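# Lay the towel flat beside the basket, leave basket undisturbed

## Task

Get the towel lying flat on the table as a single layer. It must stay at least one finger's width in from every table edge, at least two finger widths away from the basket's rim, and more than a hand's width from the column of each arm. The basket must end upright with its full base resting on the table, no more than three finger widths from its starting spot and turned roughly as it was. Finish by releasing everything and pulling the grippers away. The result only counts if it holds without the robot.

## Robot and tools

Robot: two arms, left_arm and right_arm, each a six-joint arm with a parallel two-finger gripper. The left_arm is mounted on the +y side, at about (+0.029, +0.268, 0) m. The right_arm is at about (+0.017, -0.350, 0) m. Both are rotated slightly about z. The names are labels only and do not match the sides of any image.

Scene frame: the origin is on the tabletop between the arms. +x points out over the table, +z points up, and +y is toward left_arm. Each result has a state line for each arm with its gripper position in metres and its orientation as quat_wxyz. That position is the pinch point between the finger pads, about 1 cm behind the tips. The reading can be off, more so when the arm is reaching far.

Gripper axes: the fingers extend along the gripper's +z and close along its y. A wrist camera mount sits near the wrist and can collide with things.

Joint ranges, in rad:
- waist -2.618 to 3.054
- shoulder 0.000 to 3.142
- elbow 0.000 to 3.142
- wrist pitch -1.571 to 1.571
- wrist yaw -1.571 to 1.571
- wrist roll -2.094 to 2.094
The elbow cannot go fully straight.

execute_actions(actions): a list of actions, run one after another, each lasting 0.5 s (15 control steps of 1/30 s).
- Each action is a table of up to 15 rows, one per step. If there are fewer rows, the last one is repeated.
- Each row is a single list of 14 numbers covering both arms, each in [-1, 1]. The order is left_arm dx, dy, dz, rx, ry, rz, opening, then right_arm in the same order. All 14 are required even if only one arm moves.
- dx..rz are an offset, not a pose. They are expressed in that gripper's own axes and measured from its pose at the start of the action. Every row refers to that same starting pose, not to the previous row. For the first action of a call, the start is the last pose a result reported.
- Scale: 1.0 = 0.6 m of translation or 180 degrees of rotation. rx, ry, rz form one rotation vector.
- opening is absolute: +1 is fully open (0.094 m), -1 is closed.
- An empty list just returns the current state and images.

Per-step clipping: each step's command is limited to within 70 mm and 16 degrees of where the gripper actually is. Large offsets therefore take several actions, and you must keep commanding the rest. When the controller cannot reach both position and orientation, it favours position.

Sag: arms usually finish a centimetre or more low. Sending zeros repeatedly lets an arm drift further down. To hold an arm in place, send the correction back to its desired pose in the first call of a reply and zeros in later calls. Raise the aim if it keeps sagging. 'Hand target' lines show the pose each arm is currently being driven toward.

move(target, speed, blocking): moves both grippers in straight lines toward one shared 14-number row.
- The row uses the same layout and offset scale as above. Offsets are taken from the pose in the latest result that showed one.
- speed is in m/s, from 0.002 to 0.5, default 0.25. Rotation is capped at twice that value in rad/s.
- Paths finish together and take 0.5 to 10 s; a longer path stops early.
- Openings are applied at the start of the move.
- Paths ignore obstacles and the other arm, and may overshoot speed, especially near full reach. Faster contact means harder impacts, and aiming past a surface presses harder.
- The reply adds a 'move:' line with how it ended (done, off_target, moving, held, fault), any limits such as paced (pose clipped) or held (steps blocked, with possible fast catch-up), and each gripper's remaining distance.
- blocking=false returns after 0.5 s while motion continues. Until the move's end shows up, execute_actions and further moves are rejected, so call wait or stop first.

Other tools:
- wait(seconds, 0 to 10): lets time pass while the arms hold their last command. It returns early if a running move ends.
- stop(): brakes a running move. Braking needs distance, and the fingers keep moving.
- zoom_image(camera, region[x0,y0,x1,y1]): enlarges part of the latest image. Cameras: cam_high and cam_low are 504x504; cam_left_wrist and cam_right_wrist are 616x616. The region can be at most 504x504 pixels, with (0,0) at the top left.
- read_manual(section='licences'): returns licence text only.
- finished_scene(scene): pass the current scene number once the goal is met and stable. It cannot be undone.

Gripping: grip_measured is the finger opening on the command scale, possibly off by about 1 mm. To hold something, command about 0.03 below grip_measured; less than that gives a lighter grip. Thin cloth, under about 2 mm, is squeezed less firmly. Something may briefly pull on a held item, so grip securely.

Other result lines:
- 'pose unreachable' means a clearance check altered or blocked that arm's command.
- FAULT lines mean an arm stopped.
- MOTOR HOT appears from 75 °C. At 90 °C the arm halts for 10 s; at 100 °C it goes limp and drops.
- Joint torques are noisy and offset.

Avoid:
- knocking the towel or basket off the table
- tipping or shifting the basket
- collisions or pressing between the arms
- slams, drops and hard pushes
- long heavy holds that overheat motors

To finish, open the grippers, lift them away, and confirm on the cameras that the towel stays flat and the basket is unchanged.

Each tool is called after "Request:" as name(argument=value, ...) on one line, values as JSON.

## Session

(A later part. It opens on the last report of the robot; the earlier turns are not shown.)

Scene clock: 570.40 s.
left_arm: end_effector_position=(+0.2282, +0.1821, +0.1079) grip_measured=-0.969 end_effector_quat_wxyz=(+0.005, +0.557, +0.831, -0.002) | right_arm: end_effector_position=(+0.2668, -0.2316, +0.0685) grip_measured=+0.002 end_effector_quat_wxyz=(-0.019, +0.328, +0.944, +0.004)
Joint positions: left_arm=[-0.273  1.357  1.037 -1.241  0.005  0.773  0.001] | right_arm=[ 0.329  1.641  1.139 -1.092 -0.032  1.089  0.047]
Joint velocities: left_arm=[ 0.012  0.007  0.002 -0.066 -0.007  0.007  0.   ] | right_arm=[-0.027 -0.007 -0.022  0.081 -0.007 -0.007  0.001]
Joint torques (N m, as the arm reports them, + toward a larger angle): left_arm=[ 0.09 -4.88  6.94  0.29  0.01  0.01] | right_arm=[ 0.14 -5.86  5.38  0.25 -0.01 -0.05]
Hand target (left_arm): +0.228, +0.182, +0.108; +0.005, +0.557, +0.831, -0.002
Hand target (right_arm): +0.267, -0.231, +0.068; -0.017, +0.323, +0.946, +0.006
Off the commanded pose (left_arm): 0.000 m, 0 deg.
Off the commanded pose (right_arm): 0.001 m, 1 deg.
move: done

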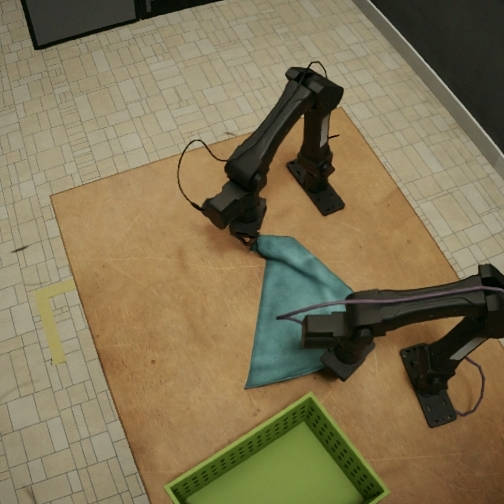

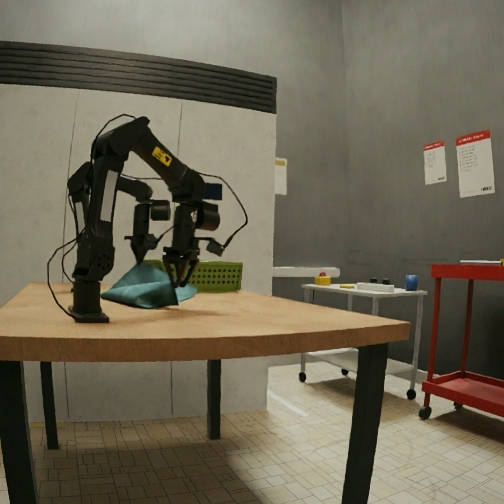

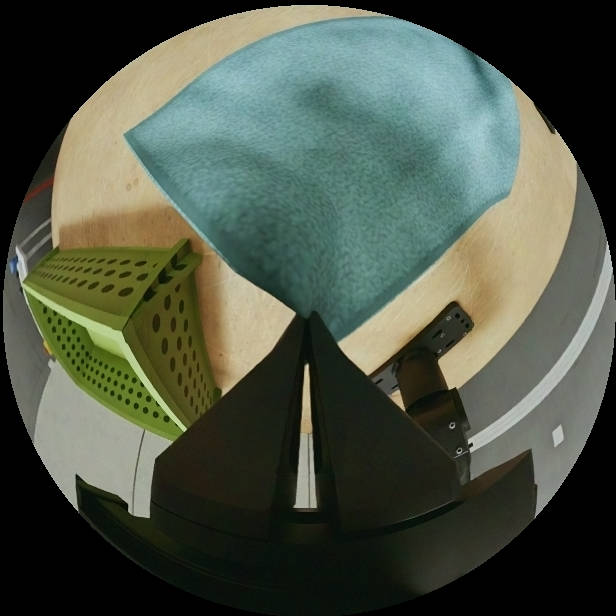

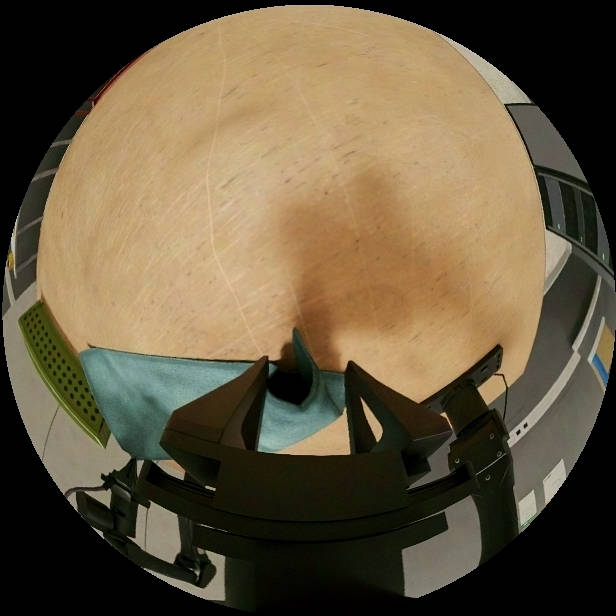

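Request:
execute_actions(actions=[[[0,0,0,0,0,0,-1, 0.0,0,0.03,0,0,0,-0.2]],[[0,0,0,0,0,0,-1, 0.0,0,0.025,0,0,0,-0.3]]])

Request:
zoom_image(camera="cam_right_wrist", region=[220, 290, 400, 450])

Scene clock: 575.83 s.
left_arm: end_effector_position=(+0.2282, +0.1821, +0.1079) grip_measured=-0.969 end_effector_quat_wxyz=(+0.005, +0.557, +0.831, -0.002) | right_arm: end_effector_position=(+0.2631, -0.2332, +0.0411) grip_measured=-0.297 end_effector_quat_wxyz=(-0.020, +0.327, +0.945, +0.003)
Joint positions: left_arm=[-0.273  1.357  1.037 -1.241  0.005  0.773  0.001] | right_arm=[ 0.329  1.662  1.048 -0.982 -0.032  1.086  0.033]
Joint velocities: left_arm=[ 0.002 -0.007  0.007 -0.051 -0.007 -0.081  0.   ] | right_arm=[ 0.002  0.017  0.007 -0.11   0.007  0.007 -0.001]
Joint torques (N m, as the arm reports them, + toward a larger angle): left_arm=[ 0.04 -4.94  6.98  0.28  0.03  0.  ] | right_arm=[ 0.14 -4.95  5.65  0.19 -0.01  0.01]
Hand target (left_arm): +0.228, +0.182, +0.108; +0.005, +0.557, +0.831, -0.002
Hand target (right_arm): +0.264, -0.232, +0.038; -0.020, +0.327, +0.945, +0.003
Off the commanded pose (left_arm): 0.000 m, 0 deg.
Off the commanded pose (right_arm): 0.003 m, 0 deg.

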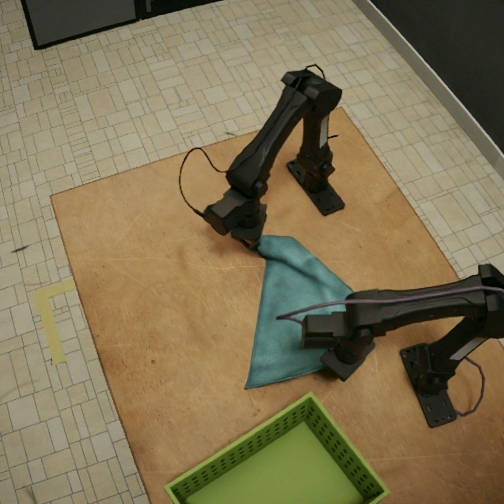

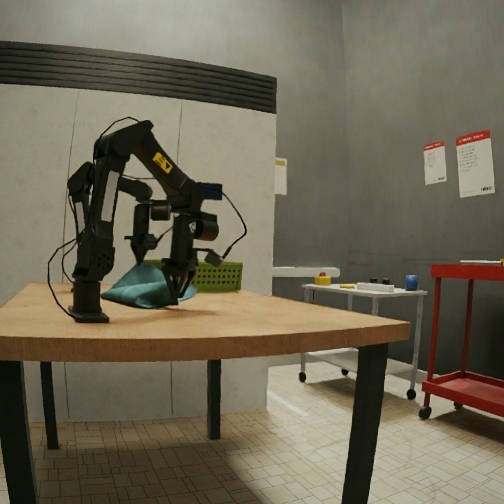

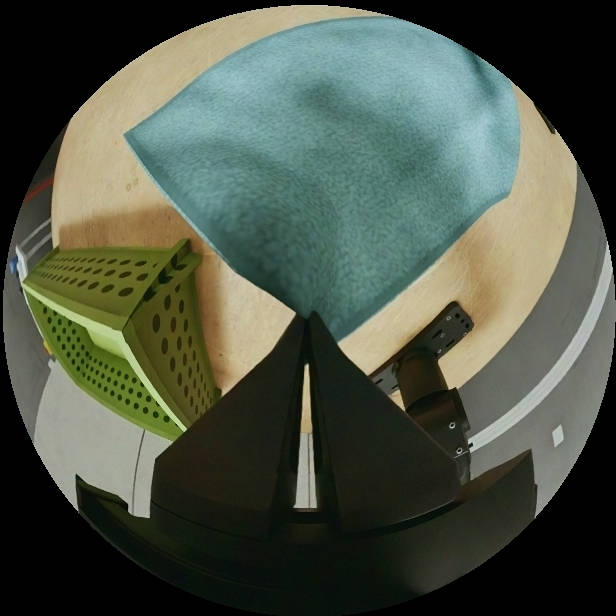

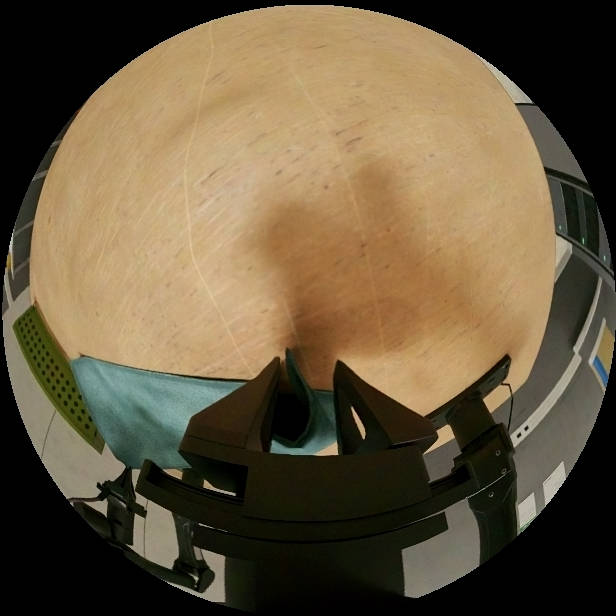

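Region (220, 290, 400, 450) of cam_right_wrist's 616x616 image, scaled by 2.800, with more detail than that image has.

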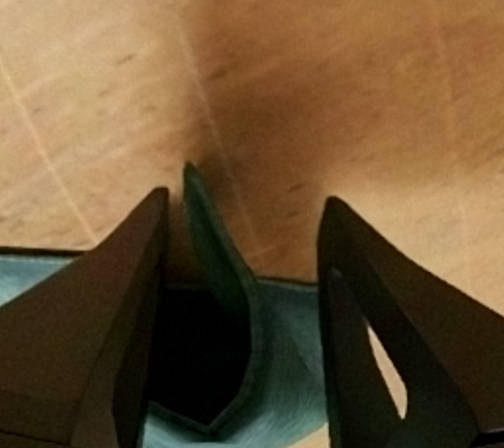

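Request:
execute_actions(actions=[[[0,0,0,0,0,0,-1, 0.015,0.008,0.016,0,0,0,-0.4]],[[0,0,0,0,0,0,-1, 0.0,0,0.004,0,0,0,-0.7]],[[0,0,0,0,0,0,-1, 0.0,0,0.0,0,0,0,-1]],[[0,0,0,0,0,0,-1, 0.0,0,-0.06,0,0,0,-1]]])

Request:
zoom_image(camera="cam_right_wrist", region=[180, 270, 440, 470])

Scene clock: 581.30 s.
left_arm: end_effector_position=(+0.2282, +0.1821, +0.1079) grip_measured=-0.969 end_effector_quat_wxyz=(+0.005, +0.557, +0.831, -0.002) | right_arm: end_effector_position=(+0.2575, -0.2271, +0.0601) grip_measured=-0.982 end_effector_quat_wxyz=(-0.027, +0.327, +0.944, -0.005)
Joint positions: left_arm=[-0.273  1.357  1.037 -1.241  0.005  0.773  0.001] | right_arm=[ 0.358  1.648  1.111 -1.079 -0.032  1.116  0.001]
Joint velocities: left_arm=[ 0.007 -0.007 -0.002 -0.051  0.051 -0.007 -0.001] | right_arm=[-0.017 -0.017 -0.017 -0.125 -0.007 -0.037  0.   ]
Joint torques (N m, as the arm reports them, + toward a larger angle): left_arm=[ 0.04 -5.    6.93  0.28  0.04  0.04] | right_arm=[-0.32 -7.47  8.18 -0.01 -0.01 -0.05]
Hand target (left_arm): +0.228, +0.182, +0.108; +0.005, +0.557, +0.831, -0.002
Hand target (right_arm): +0.262, -0.226, +0.072; -0.016, +0.327, +0.945, +0.006
Off the commanded pose (left_arm): 0.000 m, 0 deg.
Off the commanded pose (right_arm): 0.013 m, 2 deg.

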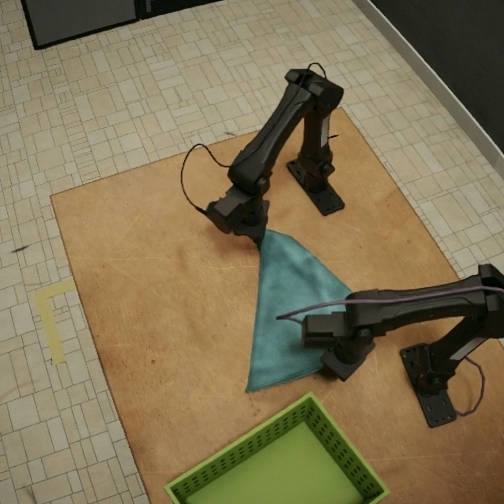

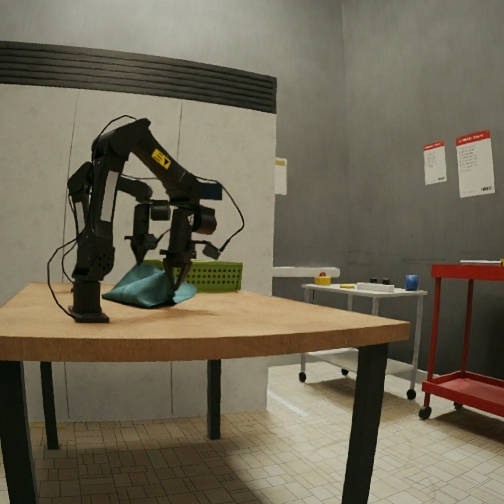

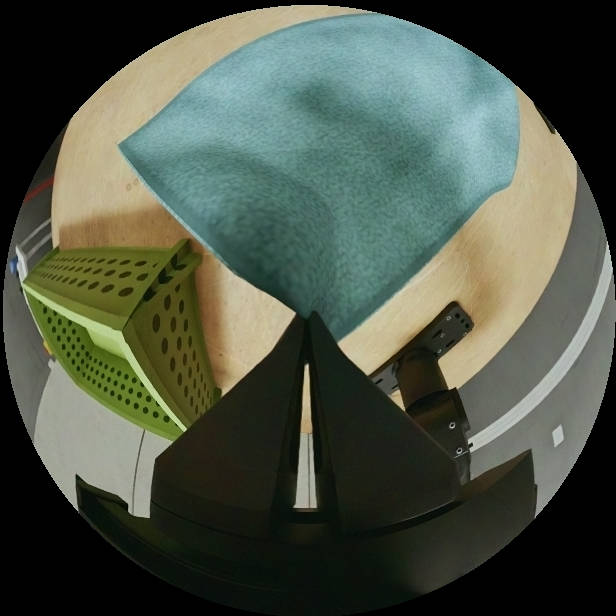

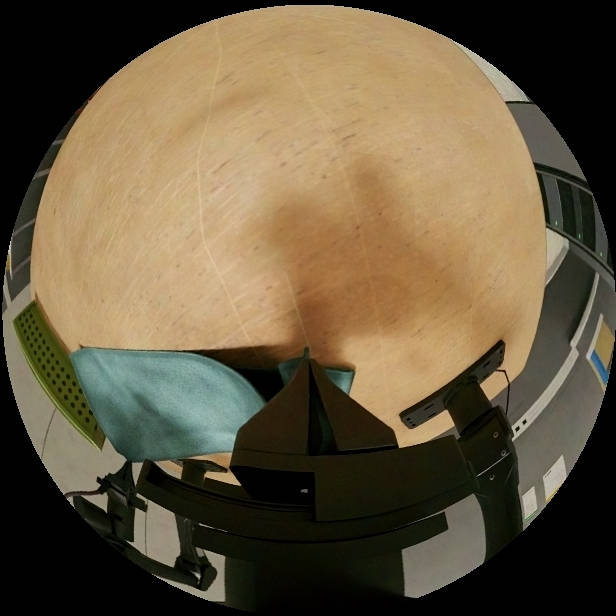

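Region (180, 270, 440, 470) of cam_right_wrist's 616x616 image, scaled by 1.938, with more detail than that image has; it fills the top 388 rows of this view, and the rest is white.

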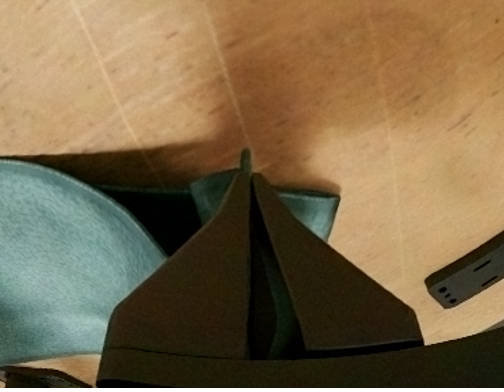

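Request:
execute_actions(actions=[[[0.008,-0.013,0.07,0,0,0,-1, 0,0,-0.02,0,0,0,-1]],[[0.008,-0.013,0.065,0,0,0,-1, 0,0,0,0,0,0,-1]],[[0,0,0.0,0,0,0,-0.3, 0,0,0,0,0,0,-1]],[[0,0,0.0,0,0,0,0.3, 0,0,0,0,0,0,-1]],[[0,0,-0.1,0,0,0,0.3, 0,0,0,0,0,0,-1]],[[0,0,-0.08,0,0,0,0.3, 0,0,0,0,0,0,-1]]])

Scene clock: 595.37 s.
left_arm: end_effector_position=(+0.2139, +0.1857, +0.1313) grip_measured=+0.298 end_effector_quat_wxyz=(+0.008, +0.558, +0.830, -0.001) | right_arm: end_effector_position=(+0.2527, -0.2294, +0.0625) grip_measured=-0.982 end_effector_quat_wxyz=(-0.036, +0.328, +0.944, -0.013)
Joint positions: left_arm=[-0.285  1.291  1.08  -1.344  0.005  0.764  0.061] | right_arm=[ 0.358  1.648  1.12  -1.112 -0.032  1.116  0.001]
Joint velocities: left_arm=[-0.022  0.007  0.002 -0.081  0.066 -0.081 -0.   ] | right_arm=[-0.002 -0.022  0.022 -0.007 -0.037 -0.022  0.   ]
Joint torques (N m, as the arm reports them, + toward a larger angle): left_arm=[ 0.34 -4.67  8.89  0.19  0.    0.07] | right_arm=[ 0.   -5.54  5.97  0.09 -0.01 -0.01]
Hand target (left_arm): +0.213, +0.187, +0.138; +0.010, +0.558, +0.830, -0.001
Hand target (right_arm): +0.253, -0.229, +0.063; -0.036, +0.328, +0.944, -0.013
Off the commanded pose (left_arm): 0.007 m, 0 deg.
Off the commanded pose (right_arm): 0.000 m, 0 deg.

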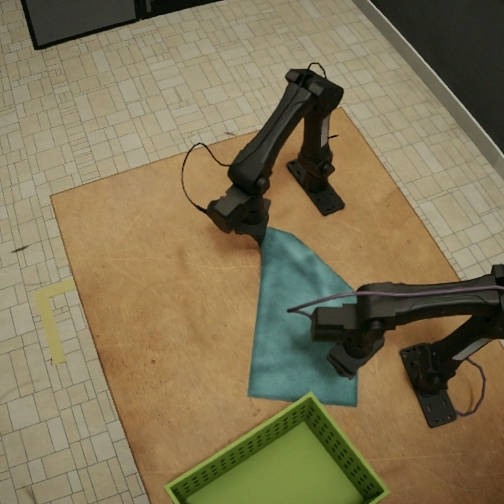

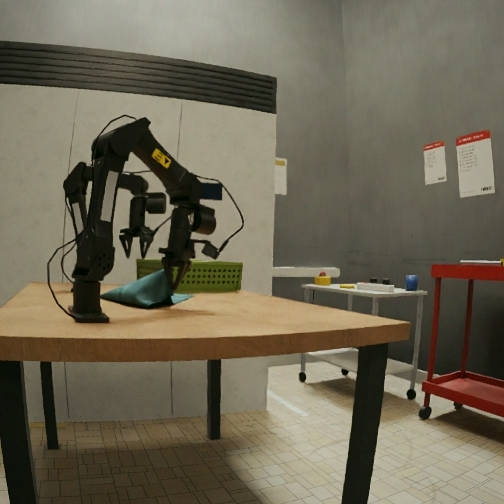

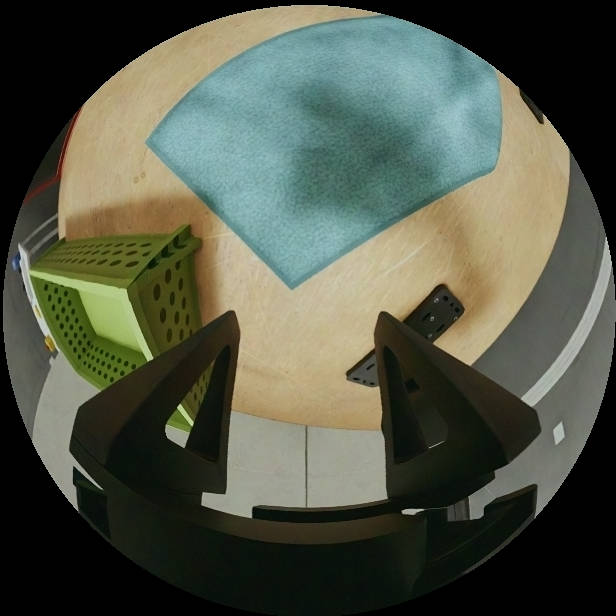

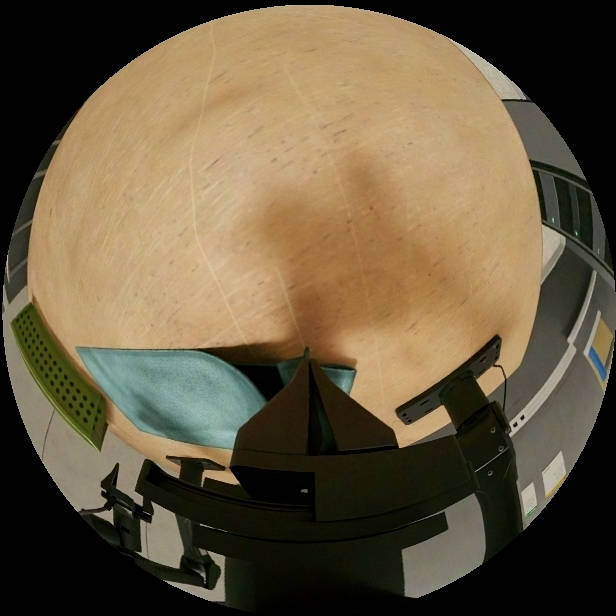

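Request:
move(target=[-0.193,0.310,0.015,0,0,-0.248,0.3, 0,0,-0.01,0,0,0,-1], speed=0.2)

Scene clock: 622.80 s.
left_arm: end_effector_position=(+0.4265, +0.1481, +0.1223) grip_measured=+0.298 end_effector_quat_wxyz=(+0.005, +0.211, +0.978, -0.003) | right_arm: end_effector_position=(+0.2506, -0.2305, +0.0627) grip_measured=-0.982 end_effector_quat_wxyz=(-0.039, +0.328, +0.944, -0.016)
Joint positions: left_arm=[-0.159  2.141  2.02  -1.438  0.005  0.13   0.061] | right_arm=[ 0.358  1.648  1.12  -1.122 -0.032  1.116  0.001]
Joint velocities: left_arm=[-0.012  0.002  0.017 -0.066 -0.081 -0.007  0.001] | right_arm=[-0.007 -0.012  0.007  0.022  0.037  0.007  0.001]
Joint torques (N m, as the arm reports them, + toward a larger angle): left_arm=[  0.56 -12.12   9.77   0.17   0.08  -0.11] | right_arm=[-0.06 -5.9   7.75 -0.05 -0.01 -0.02]
Hand target (left_arm): +0.430, +0.150, +0.125; +0.007, +0.201, +0.979, -0.004
Hand target (right_arm): +0.253, -0.229, +0.068; -0.036, +0.328, +0.944, -0.013
Off the commanded pose (left_arm): 0.005 m, 1 deg.
Off the commanded pose (right_arm): 0.006 m, 1 deg.
move: done

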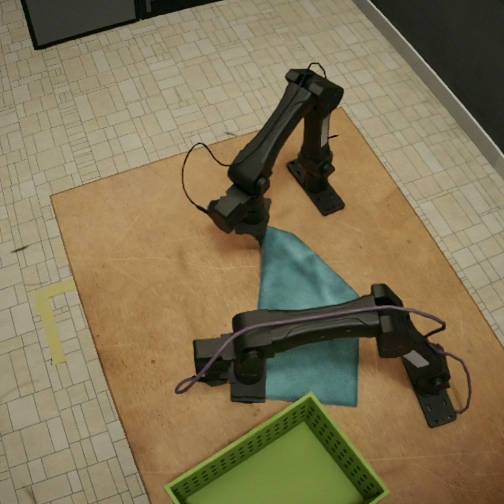

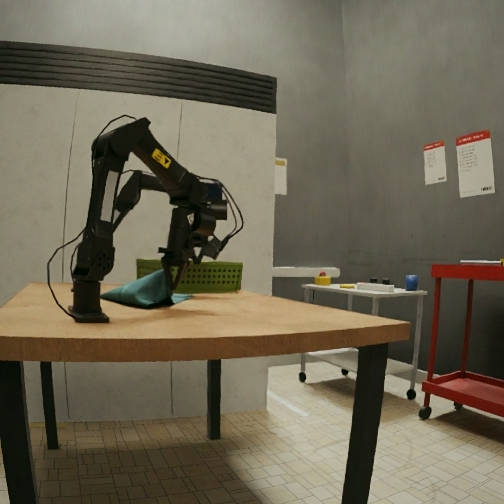

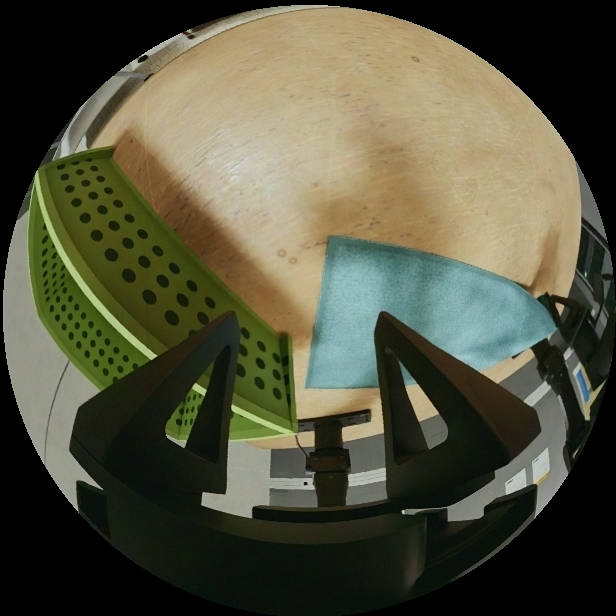

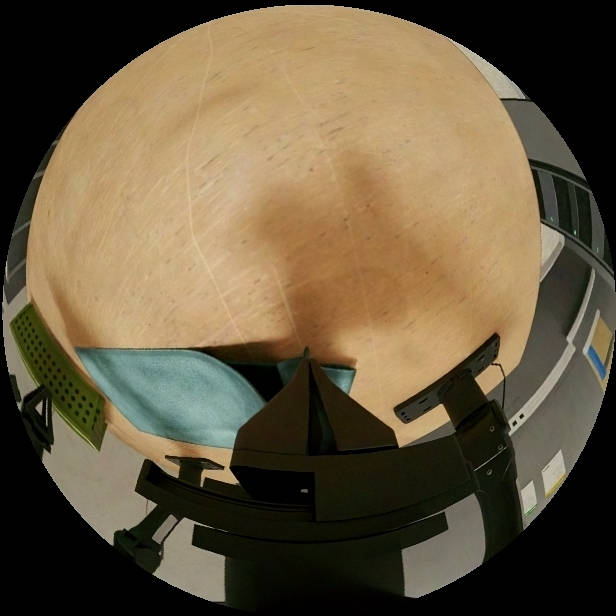

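Request:
move(target=[-0.012,-0.137,-0.01,0,0,0,0.3, -0.15,-0.243,-0.01,0,0,0,-1], speed=0.1)

Scene clock: 637.13 s.
left_arm: end_effector_position=(+0.3982, +0.0727, +0.1273) grip_measured=+0.298 end_effector_quat_wxyz=(+0.005, +0.214, +0.977, -0.004) | right_arm: end_effector_position=(+0.2332, -0.3977, +0.0651) grip_measured=-0.982 end_effector_quat_wxyz=(-0.048, +0.328, +0.943, -0.019)
Joint positions: left_arm=[-0.352  2.156  2.062 -1.465  0.005 -0.057  0.061] | right_arm=[-0.291  1.51   0.989 -1.15   0.026  0.471  0.001]
Joint velocities: left_arm=[-0.012 -0.012  0.002 -0.022  0.081 -0.022  0.001] | right_arm=[ 0.002 -0.012 -0.007 -0.11  -0.095 -0.037 -0.001]
Joint torques (N m, as the arm reports them, + toward a larger angle): left_arm=[ -0.34 -12.1    9.59   0.14  -0.01  -0.11] | right_arm=[-0.74 -6.74  6.   -0.06  0.11 -0.03]
Hand target (left_arm): +0.400, +0.070, +0.130; +0.007, +0.211, +0.978, -0.003
Hand target (right_arm): +0.231, -0.401, +0.072; -0.037, +0.328, +0.944, -0.023
Off the commanded pose (left_arm): 0.003 m, 0 deg.
Off the commanded pose (right_arm): 0.007 m, 1 deg.
move: done

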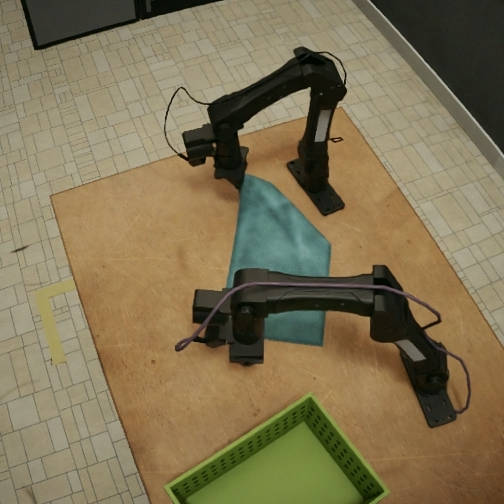

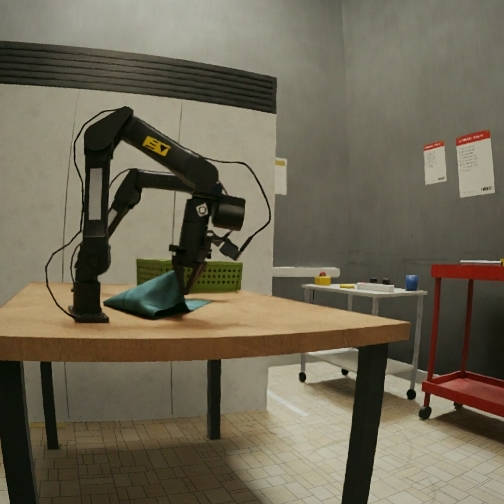

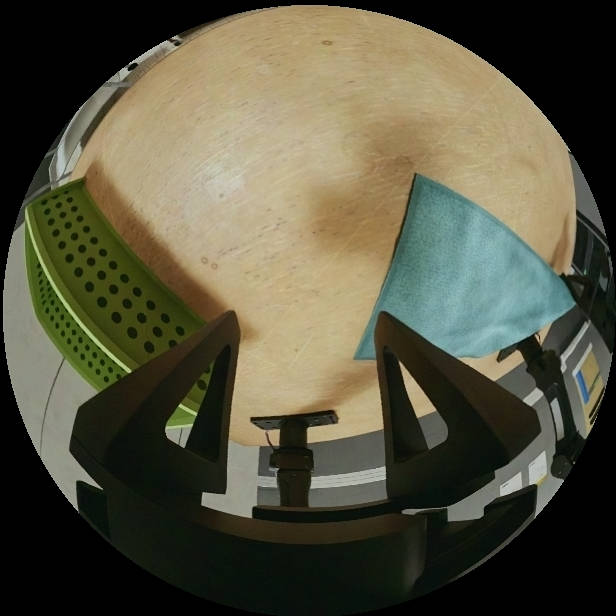

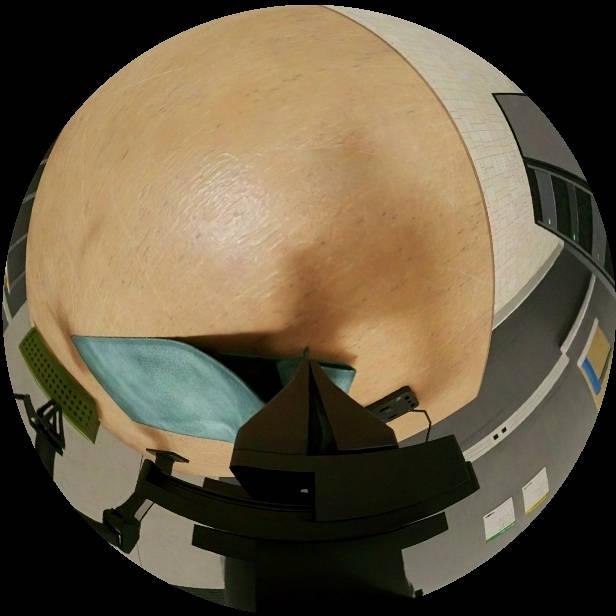

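Request:
move(target=[-0.08,-0.15,0.11,0,0.008,0.04,0.2, 0,0,-0.01,0,0,0,-1], speed=0.12)

Scene clock: 644.67 s.
left_arm: end_effector_position=(+0.4048, -0.0286, +0.0602) grip_measured=+0.202 end_effector_quat_wxyz=(-0.007, +0.279, +0.960, +0.000) | right_arm: end_effector_position=(+0.2304, -0.3972, +0.0654) grip_measured=-0.982 end_effector_quat_wxyz=(-0.054, +0.326, +0.944, -0.020)
Joint positions: left_arm=[-0.533  2.509  2.403 -1.479  0.005 -0.103  0.056] | right_arm=[-0.291  1.51   0.989 -1.161  0.026  0.468  0.001]
Joint velocities: left_arm=[-0.002 -0.012 -0.002 -0.037  0.007 -0.007  0.001] | right_arm=[-0.002  0.002 -0.007 -0.051 -0.037 -0.066  0.   ]
Joint torques (N m, as the arm reports them, + toward a larger angle): left_arm=[ -0.12 -15.17   9.47   0.06   0.03  -0.07] | right_arm=[ 0.04 -4.65  7.83 -0.11  0.02  0.03]
Hand target (left_arm): +0.406, -0.031, +0.064; -0.005, +0.275, +0.962, -0.002
Hand target (right_arm): +0.234, -0.398, +0.071; -0.048, +0.328, +0.943, -0.019
Off the commanded pose (left_arm): 0.003 m, 1 deg.
Off the commanded pose (right_arm): 0.007 m, 1 deg.
move: done

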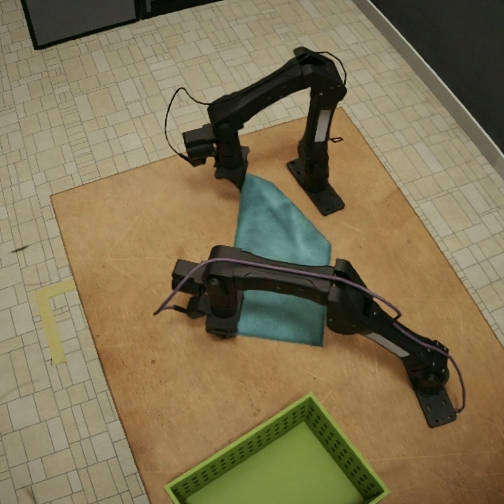

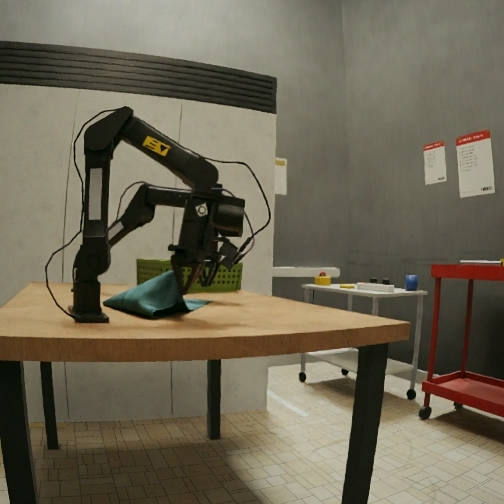

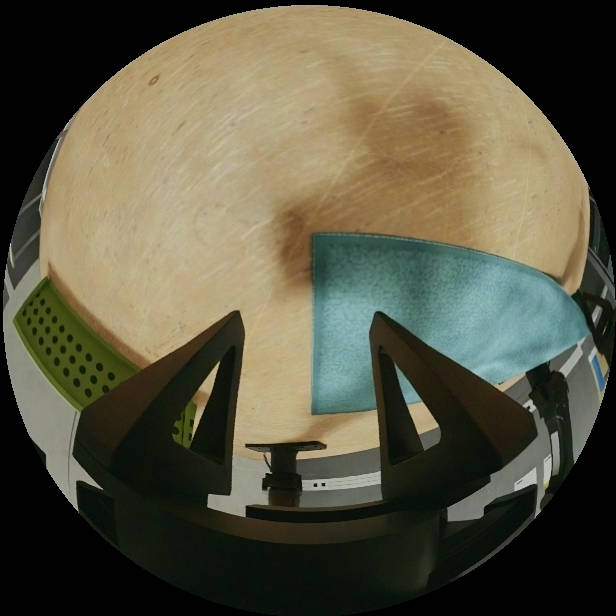

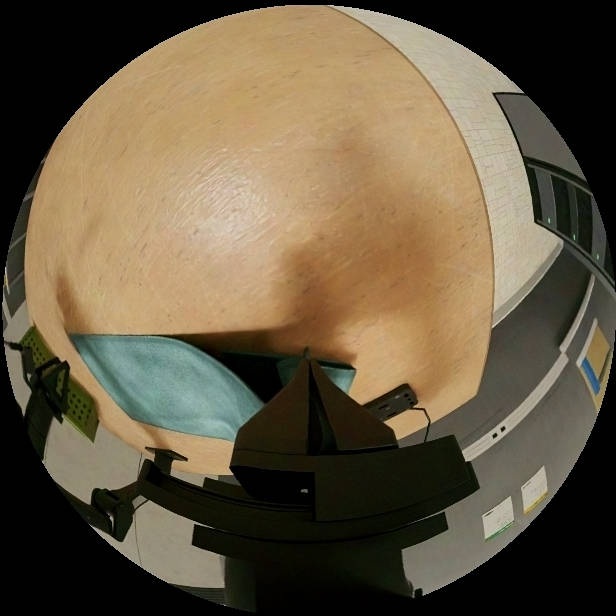

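Request:
execute_actions(actions=[[[-0.006,-0.006,0.045,0,0,0,0.2, 0,0,-0.01,0,0,0,-1]],[[0,0,0.03,0,0,0,0.2, 0,0,0,0,0,0,-1]],[[0,0,0.012,0,0,0,0.2, 0,0,0,0,0,0,-1]]])

Scene clock: 648.63 s.
left_arm: end_effector_position=(+0.4145, -0.0363, +0.0272) grip_measured=+0.202 end_effector_quat_wxyz=(+0.010, +0.279, +0.960, -0.007) | right_arm: end_effector_position=(+0.2278, -0.3966, +0.0657) grip_measured=-0.982 end_effector_quat_wxyz=(-0.059, +0.326, +0.943, -0.021)
Joint positions: left_arm=[-0.533  2.513  2.28  -1.313  0.005 -0.103  0.056] | right_arm=[-0.291  1.51   0.989 -1.172  0.026  0.468  0.001]
Joint velocities: left_arm=[ 0.007 -0.017 -0.007 -0.022  0.037 -0.037 -0.001] | right_arm=[-0.002  0.002  0.002  0.081 -0.007  0.007 -0.   ]
Joint torques (N m, as the arm reports them, + toward a larger angle): left_arm=[ -0.02 -16.07   4.84   0.39   0.02   0.03] | right_arm=[ 0.01 -4.33  5.88  0.    0.02 -0.01]
Hand target (left_arm): +0.411, -0.034, +0.020; +0.002, +0.279, +0.960, -0.004
Hand target (right_arm): +0.228, -0.397, +0.066; -0.059, +0.326, +0.943, -0.021
Off the commanded pose (left_arm): 0.009 m, 1 deg.
Off the commanded pose (right_arm): 0.000 m, 0 deg.

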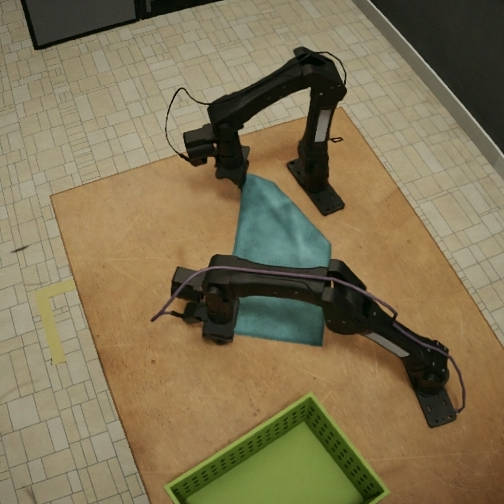

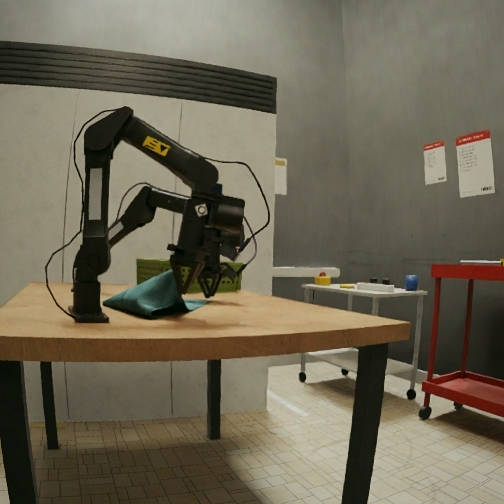

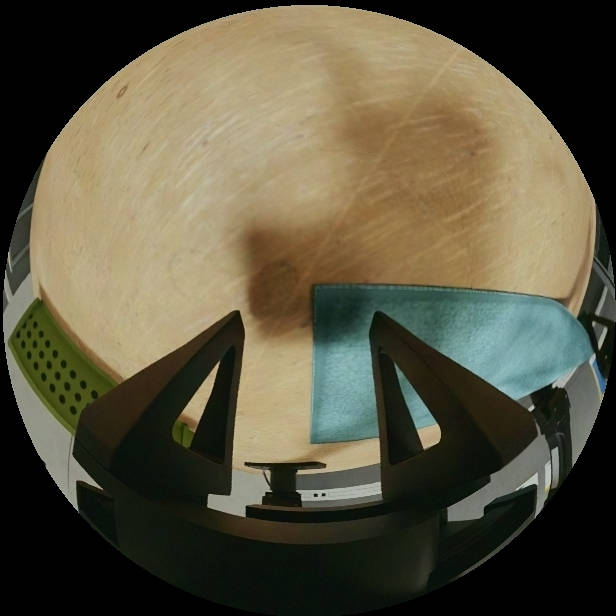

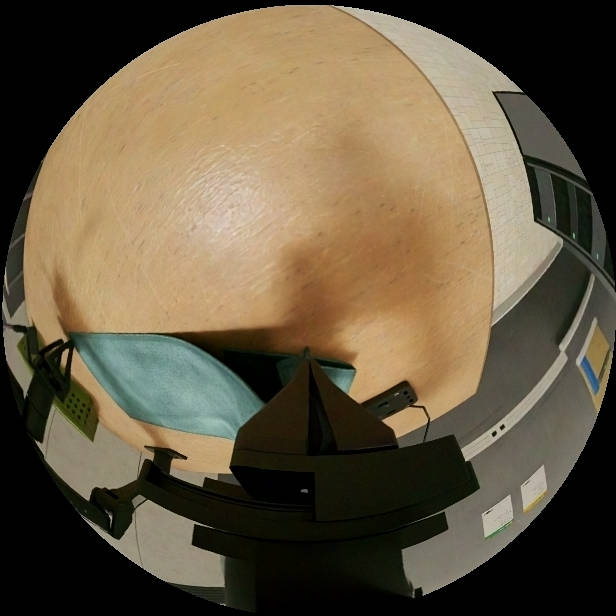

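Request:
execute_actions(actions=[[[0.014,-0.003,0.02,0,0,0,0.2, 0,0,-0.01,0,0,0,-1]],[[0.004,0,0.012,0,0,0,0.2, 0,0,0,0,0,0,-1]],[[0,0,0.004,0,0,0,-0.1, 0,0,0,0,0,0,-1]],[[0,0,0.004,0,0,0,-0.4, 0,0,0,0,0,0,-1]],[[0,0,0.004,0,0,0,-0.7, 0,0,0,0,0,0,-1]],[[0,0,0.004,0,0,0,-1, 0,0,0,0,0,0,-1]],[[0,0,-0.07,0,0,0,-1, 0,0,0,0,0,0,-1]]])

Scene clock: 654.70 s.
left_arm: end_effector_position=(+0.4080, -0.0358, +0.0538) grip_measured=-0.973 end_effector_quat_wxyz=(+0.014, +0.279, +0.960, -0.020) | right_arm: end_effector_position=(+0.2252, -0.3961, +0.0661) grip_measured=-0.982 end_effector_quat_wxyz=(-0.064, +0.326, +0.943, -0.022)
Joint positions: left_arm=[-0.533  2.458  2.284 -1.356  0.026 -0.103  0.001] | right_arm=[-0.291  1.51   0.989 -1.183  0.026  0.468  0.001]
Joint velocities: left_arm=[ 0.007 -0.012 -0.012 -0.007  0.125 -0.051  0.001] | right_arm=[-0.012 -0.022 -0.012 -0.007  0.022  0.022 -0.001]
Joint torques (N m, as the arm reports them, + toward a larger angle): left_arm=[  0.33 -15.44   9.35   0.18   0.05   0.04] | right_arm=[ 0.   -4.31  5.85 -0.02  0.02 -0.01]
Hand target (left_arm): +0.409, -0.034, +0.059; +0.013, +0.279, +0.960, -0.019
Hand target (right_arm): +0.225, -0.396, +0.066; -0.064, +0.326, +0.943, -0.022
Off the commanded pose (left_arm): 0.005 m, 0 deg.
Off the commanded pose (right_arm): 0.000 m, 0 deg.

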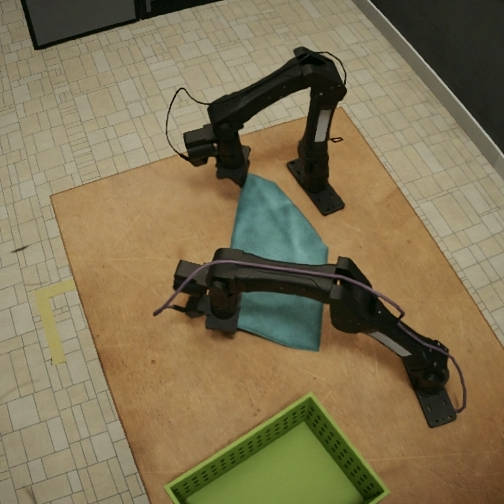

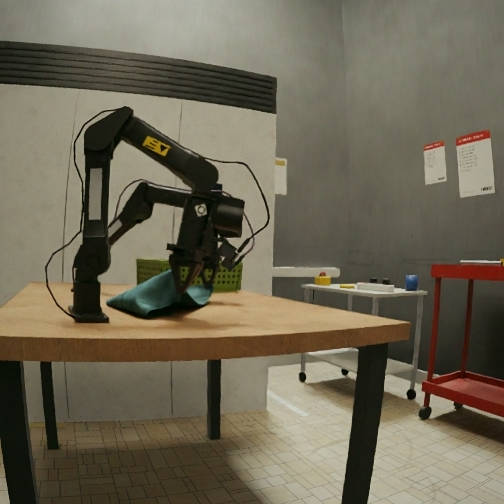

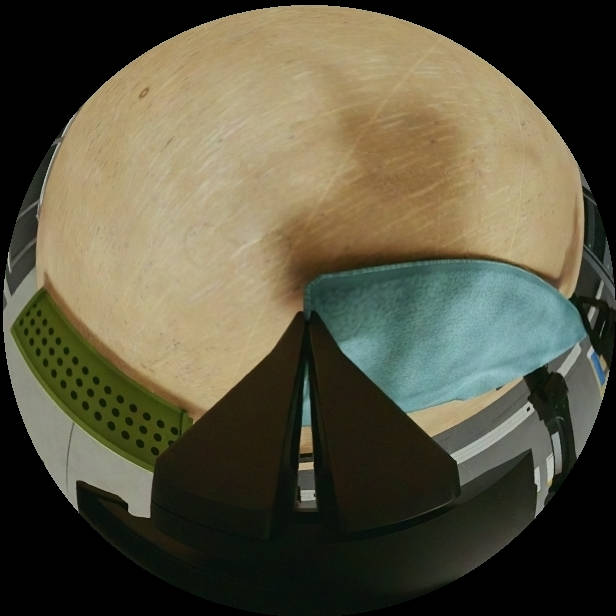

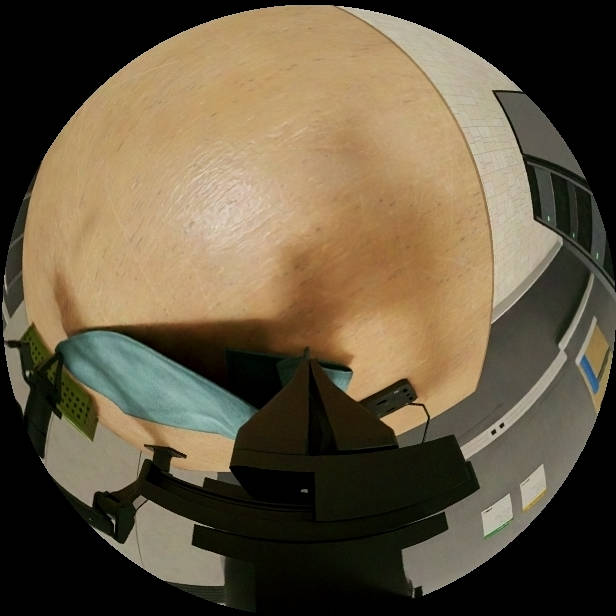

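Request:
move(target=[0.1225,0.197,-0.477,-0.036,-0.238,-0.058,-1, -0.178,0.195,-0.4965,-0.092,-0.283,-0.181,-1], speed=0.1)

Scene clock: 681.00 s.
left_arm: end_effector_position=(+0.4033, +0.0993, +0.3236) grip_measured=-0.973 end_effector_quat_wxyz=(+0.365, +0.175, +0.909, -0.094) | right_arm: end_effector_position=(+0.4157, -0.3625, +0.3290) grip_measured=-0.982 end_effector_quat_wxyz=(+0.364, +0.025, +0.931, +0.015)
Joint positions: left_arm=[-0.285  1.551  1.801 -1.047  0.016 -0.047  0.001] | right_arm=[-0.145  1.546  1.843 -1.122 -0.046  0.019  0.001]
Joint velocities: left_arm=[-0.007 -0.007 -0.007 -0.081 -0.081 -0.037 -0.   ] | right_arm=[ 0.007 -0.002 -0.017 -0.066 -0.051  0.051  0.   ]
Joint torques (N m, as the arm reports them, + toward a larger angle): left_arm=[ 1.74 -9.05  8.37  1.35 -0.52  0.16] | right_arm=[-0.41 -4.33  9.63  1.45  0.34 -0.2 ]
Hand target (left_arm): +0.404, +0.119, +0.331; +0.375, +0.161, +0.911, -0.066
Hand target (right_arm): +0.422, -0.372, +0.341; +0.383, +0.025, +0.923, -0.008
Off the commanded pose (left_arm): 0.020 m, 3 deg.
Off the commanded pose (right_arm): 0.014 m, 4 deg.
move: off_target (left_arm, right_arm)

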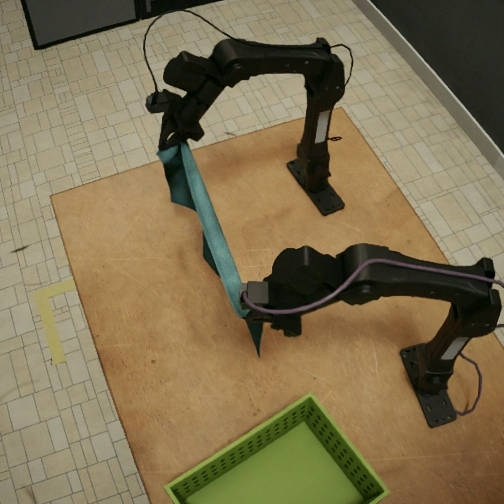

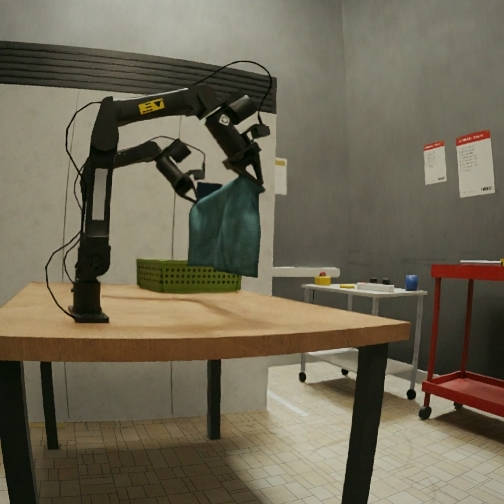

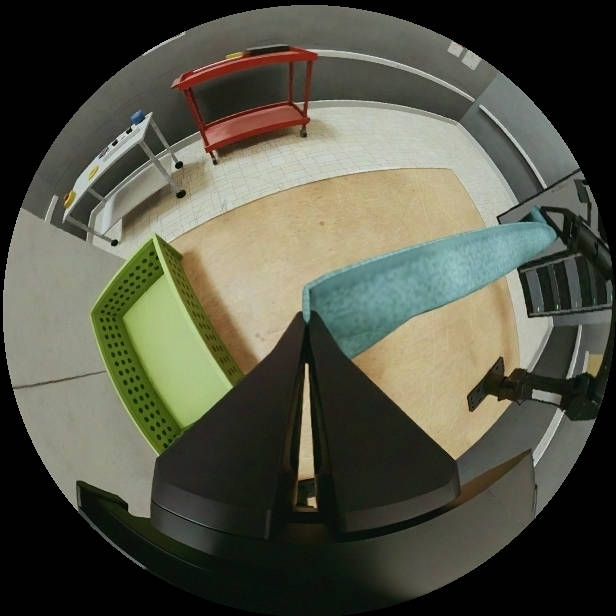

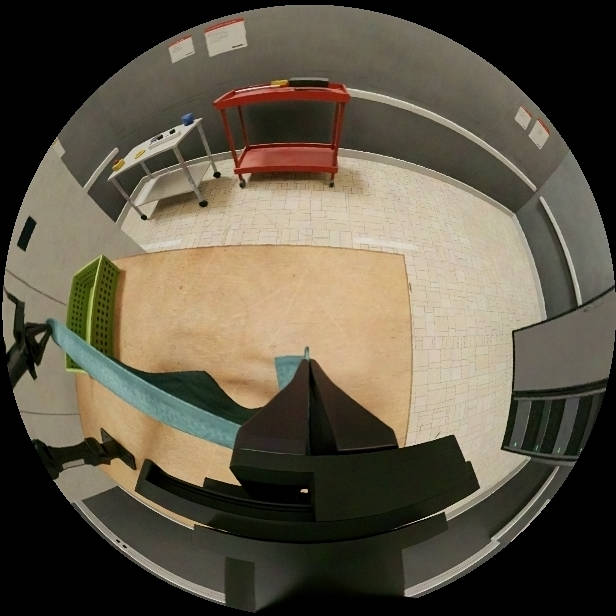

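Request:
zoom_image(camera="cam_high", region=[100, 100, 340, 380])

Request:
zoom_image(camera="cam_low", region=[130, 130, 330, 310])

Region (100, 100, 340, 380) of cam_high's 504x504 image, scaled by 1.800, with more detail than that image has; it fills the left 432 columns of this view, and the rest is white.

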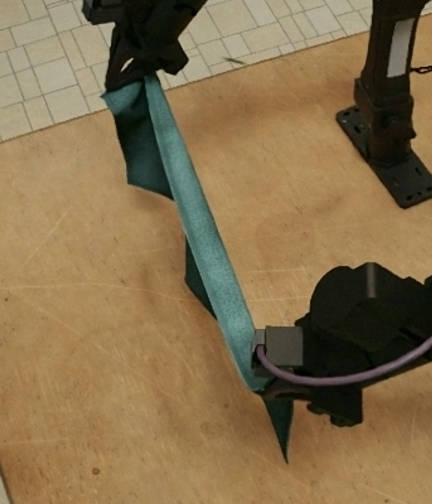

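Region (130, 130, 330, 310) of cam_low's 504x504 image, scaled by 2.520, with more detail than that image has; it fills the top 454 rows of this view, and the rest is white.

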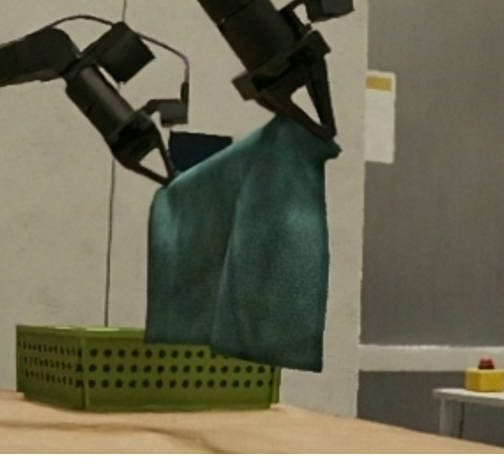

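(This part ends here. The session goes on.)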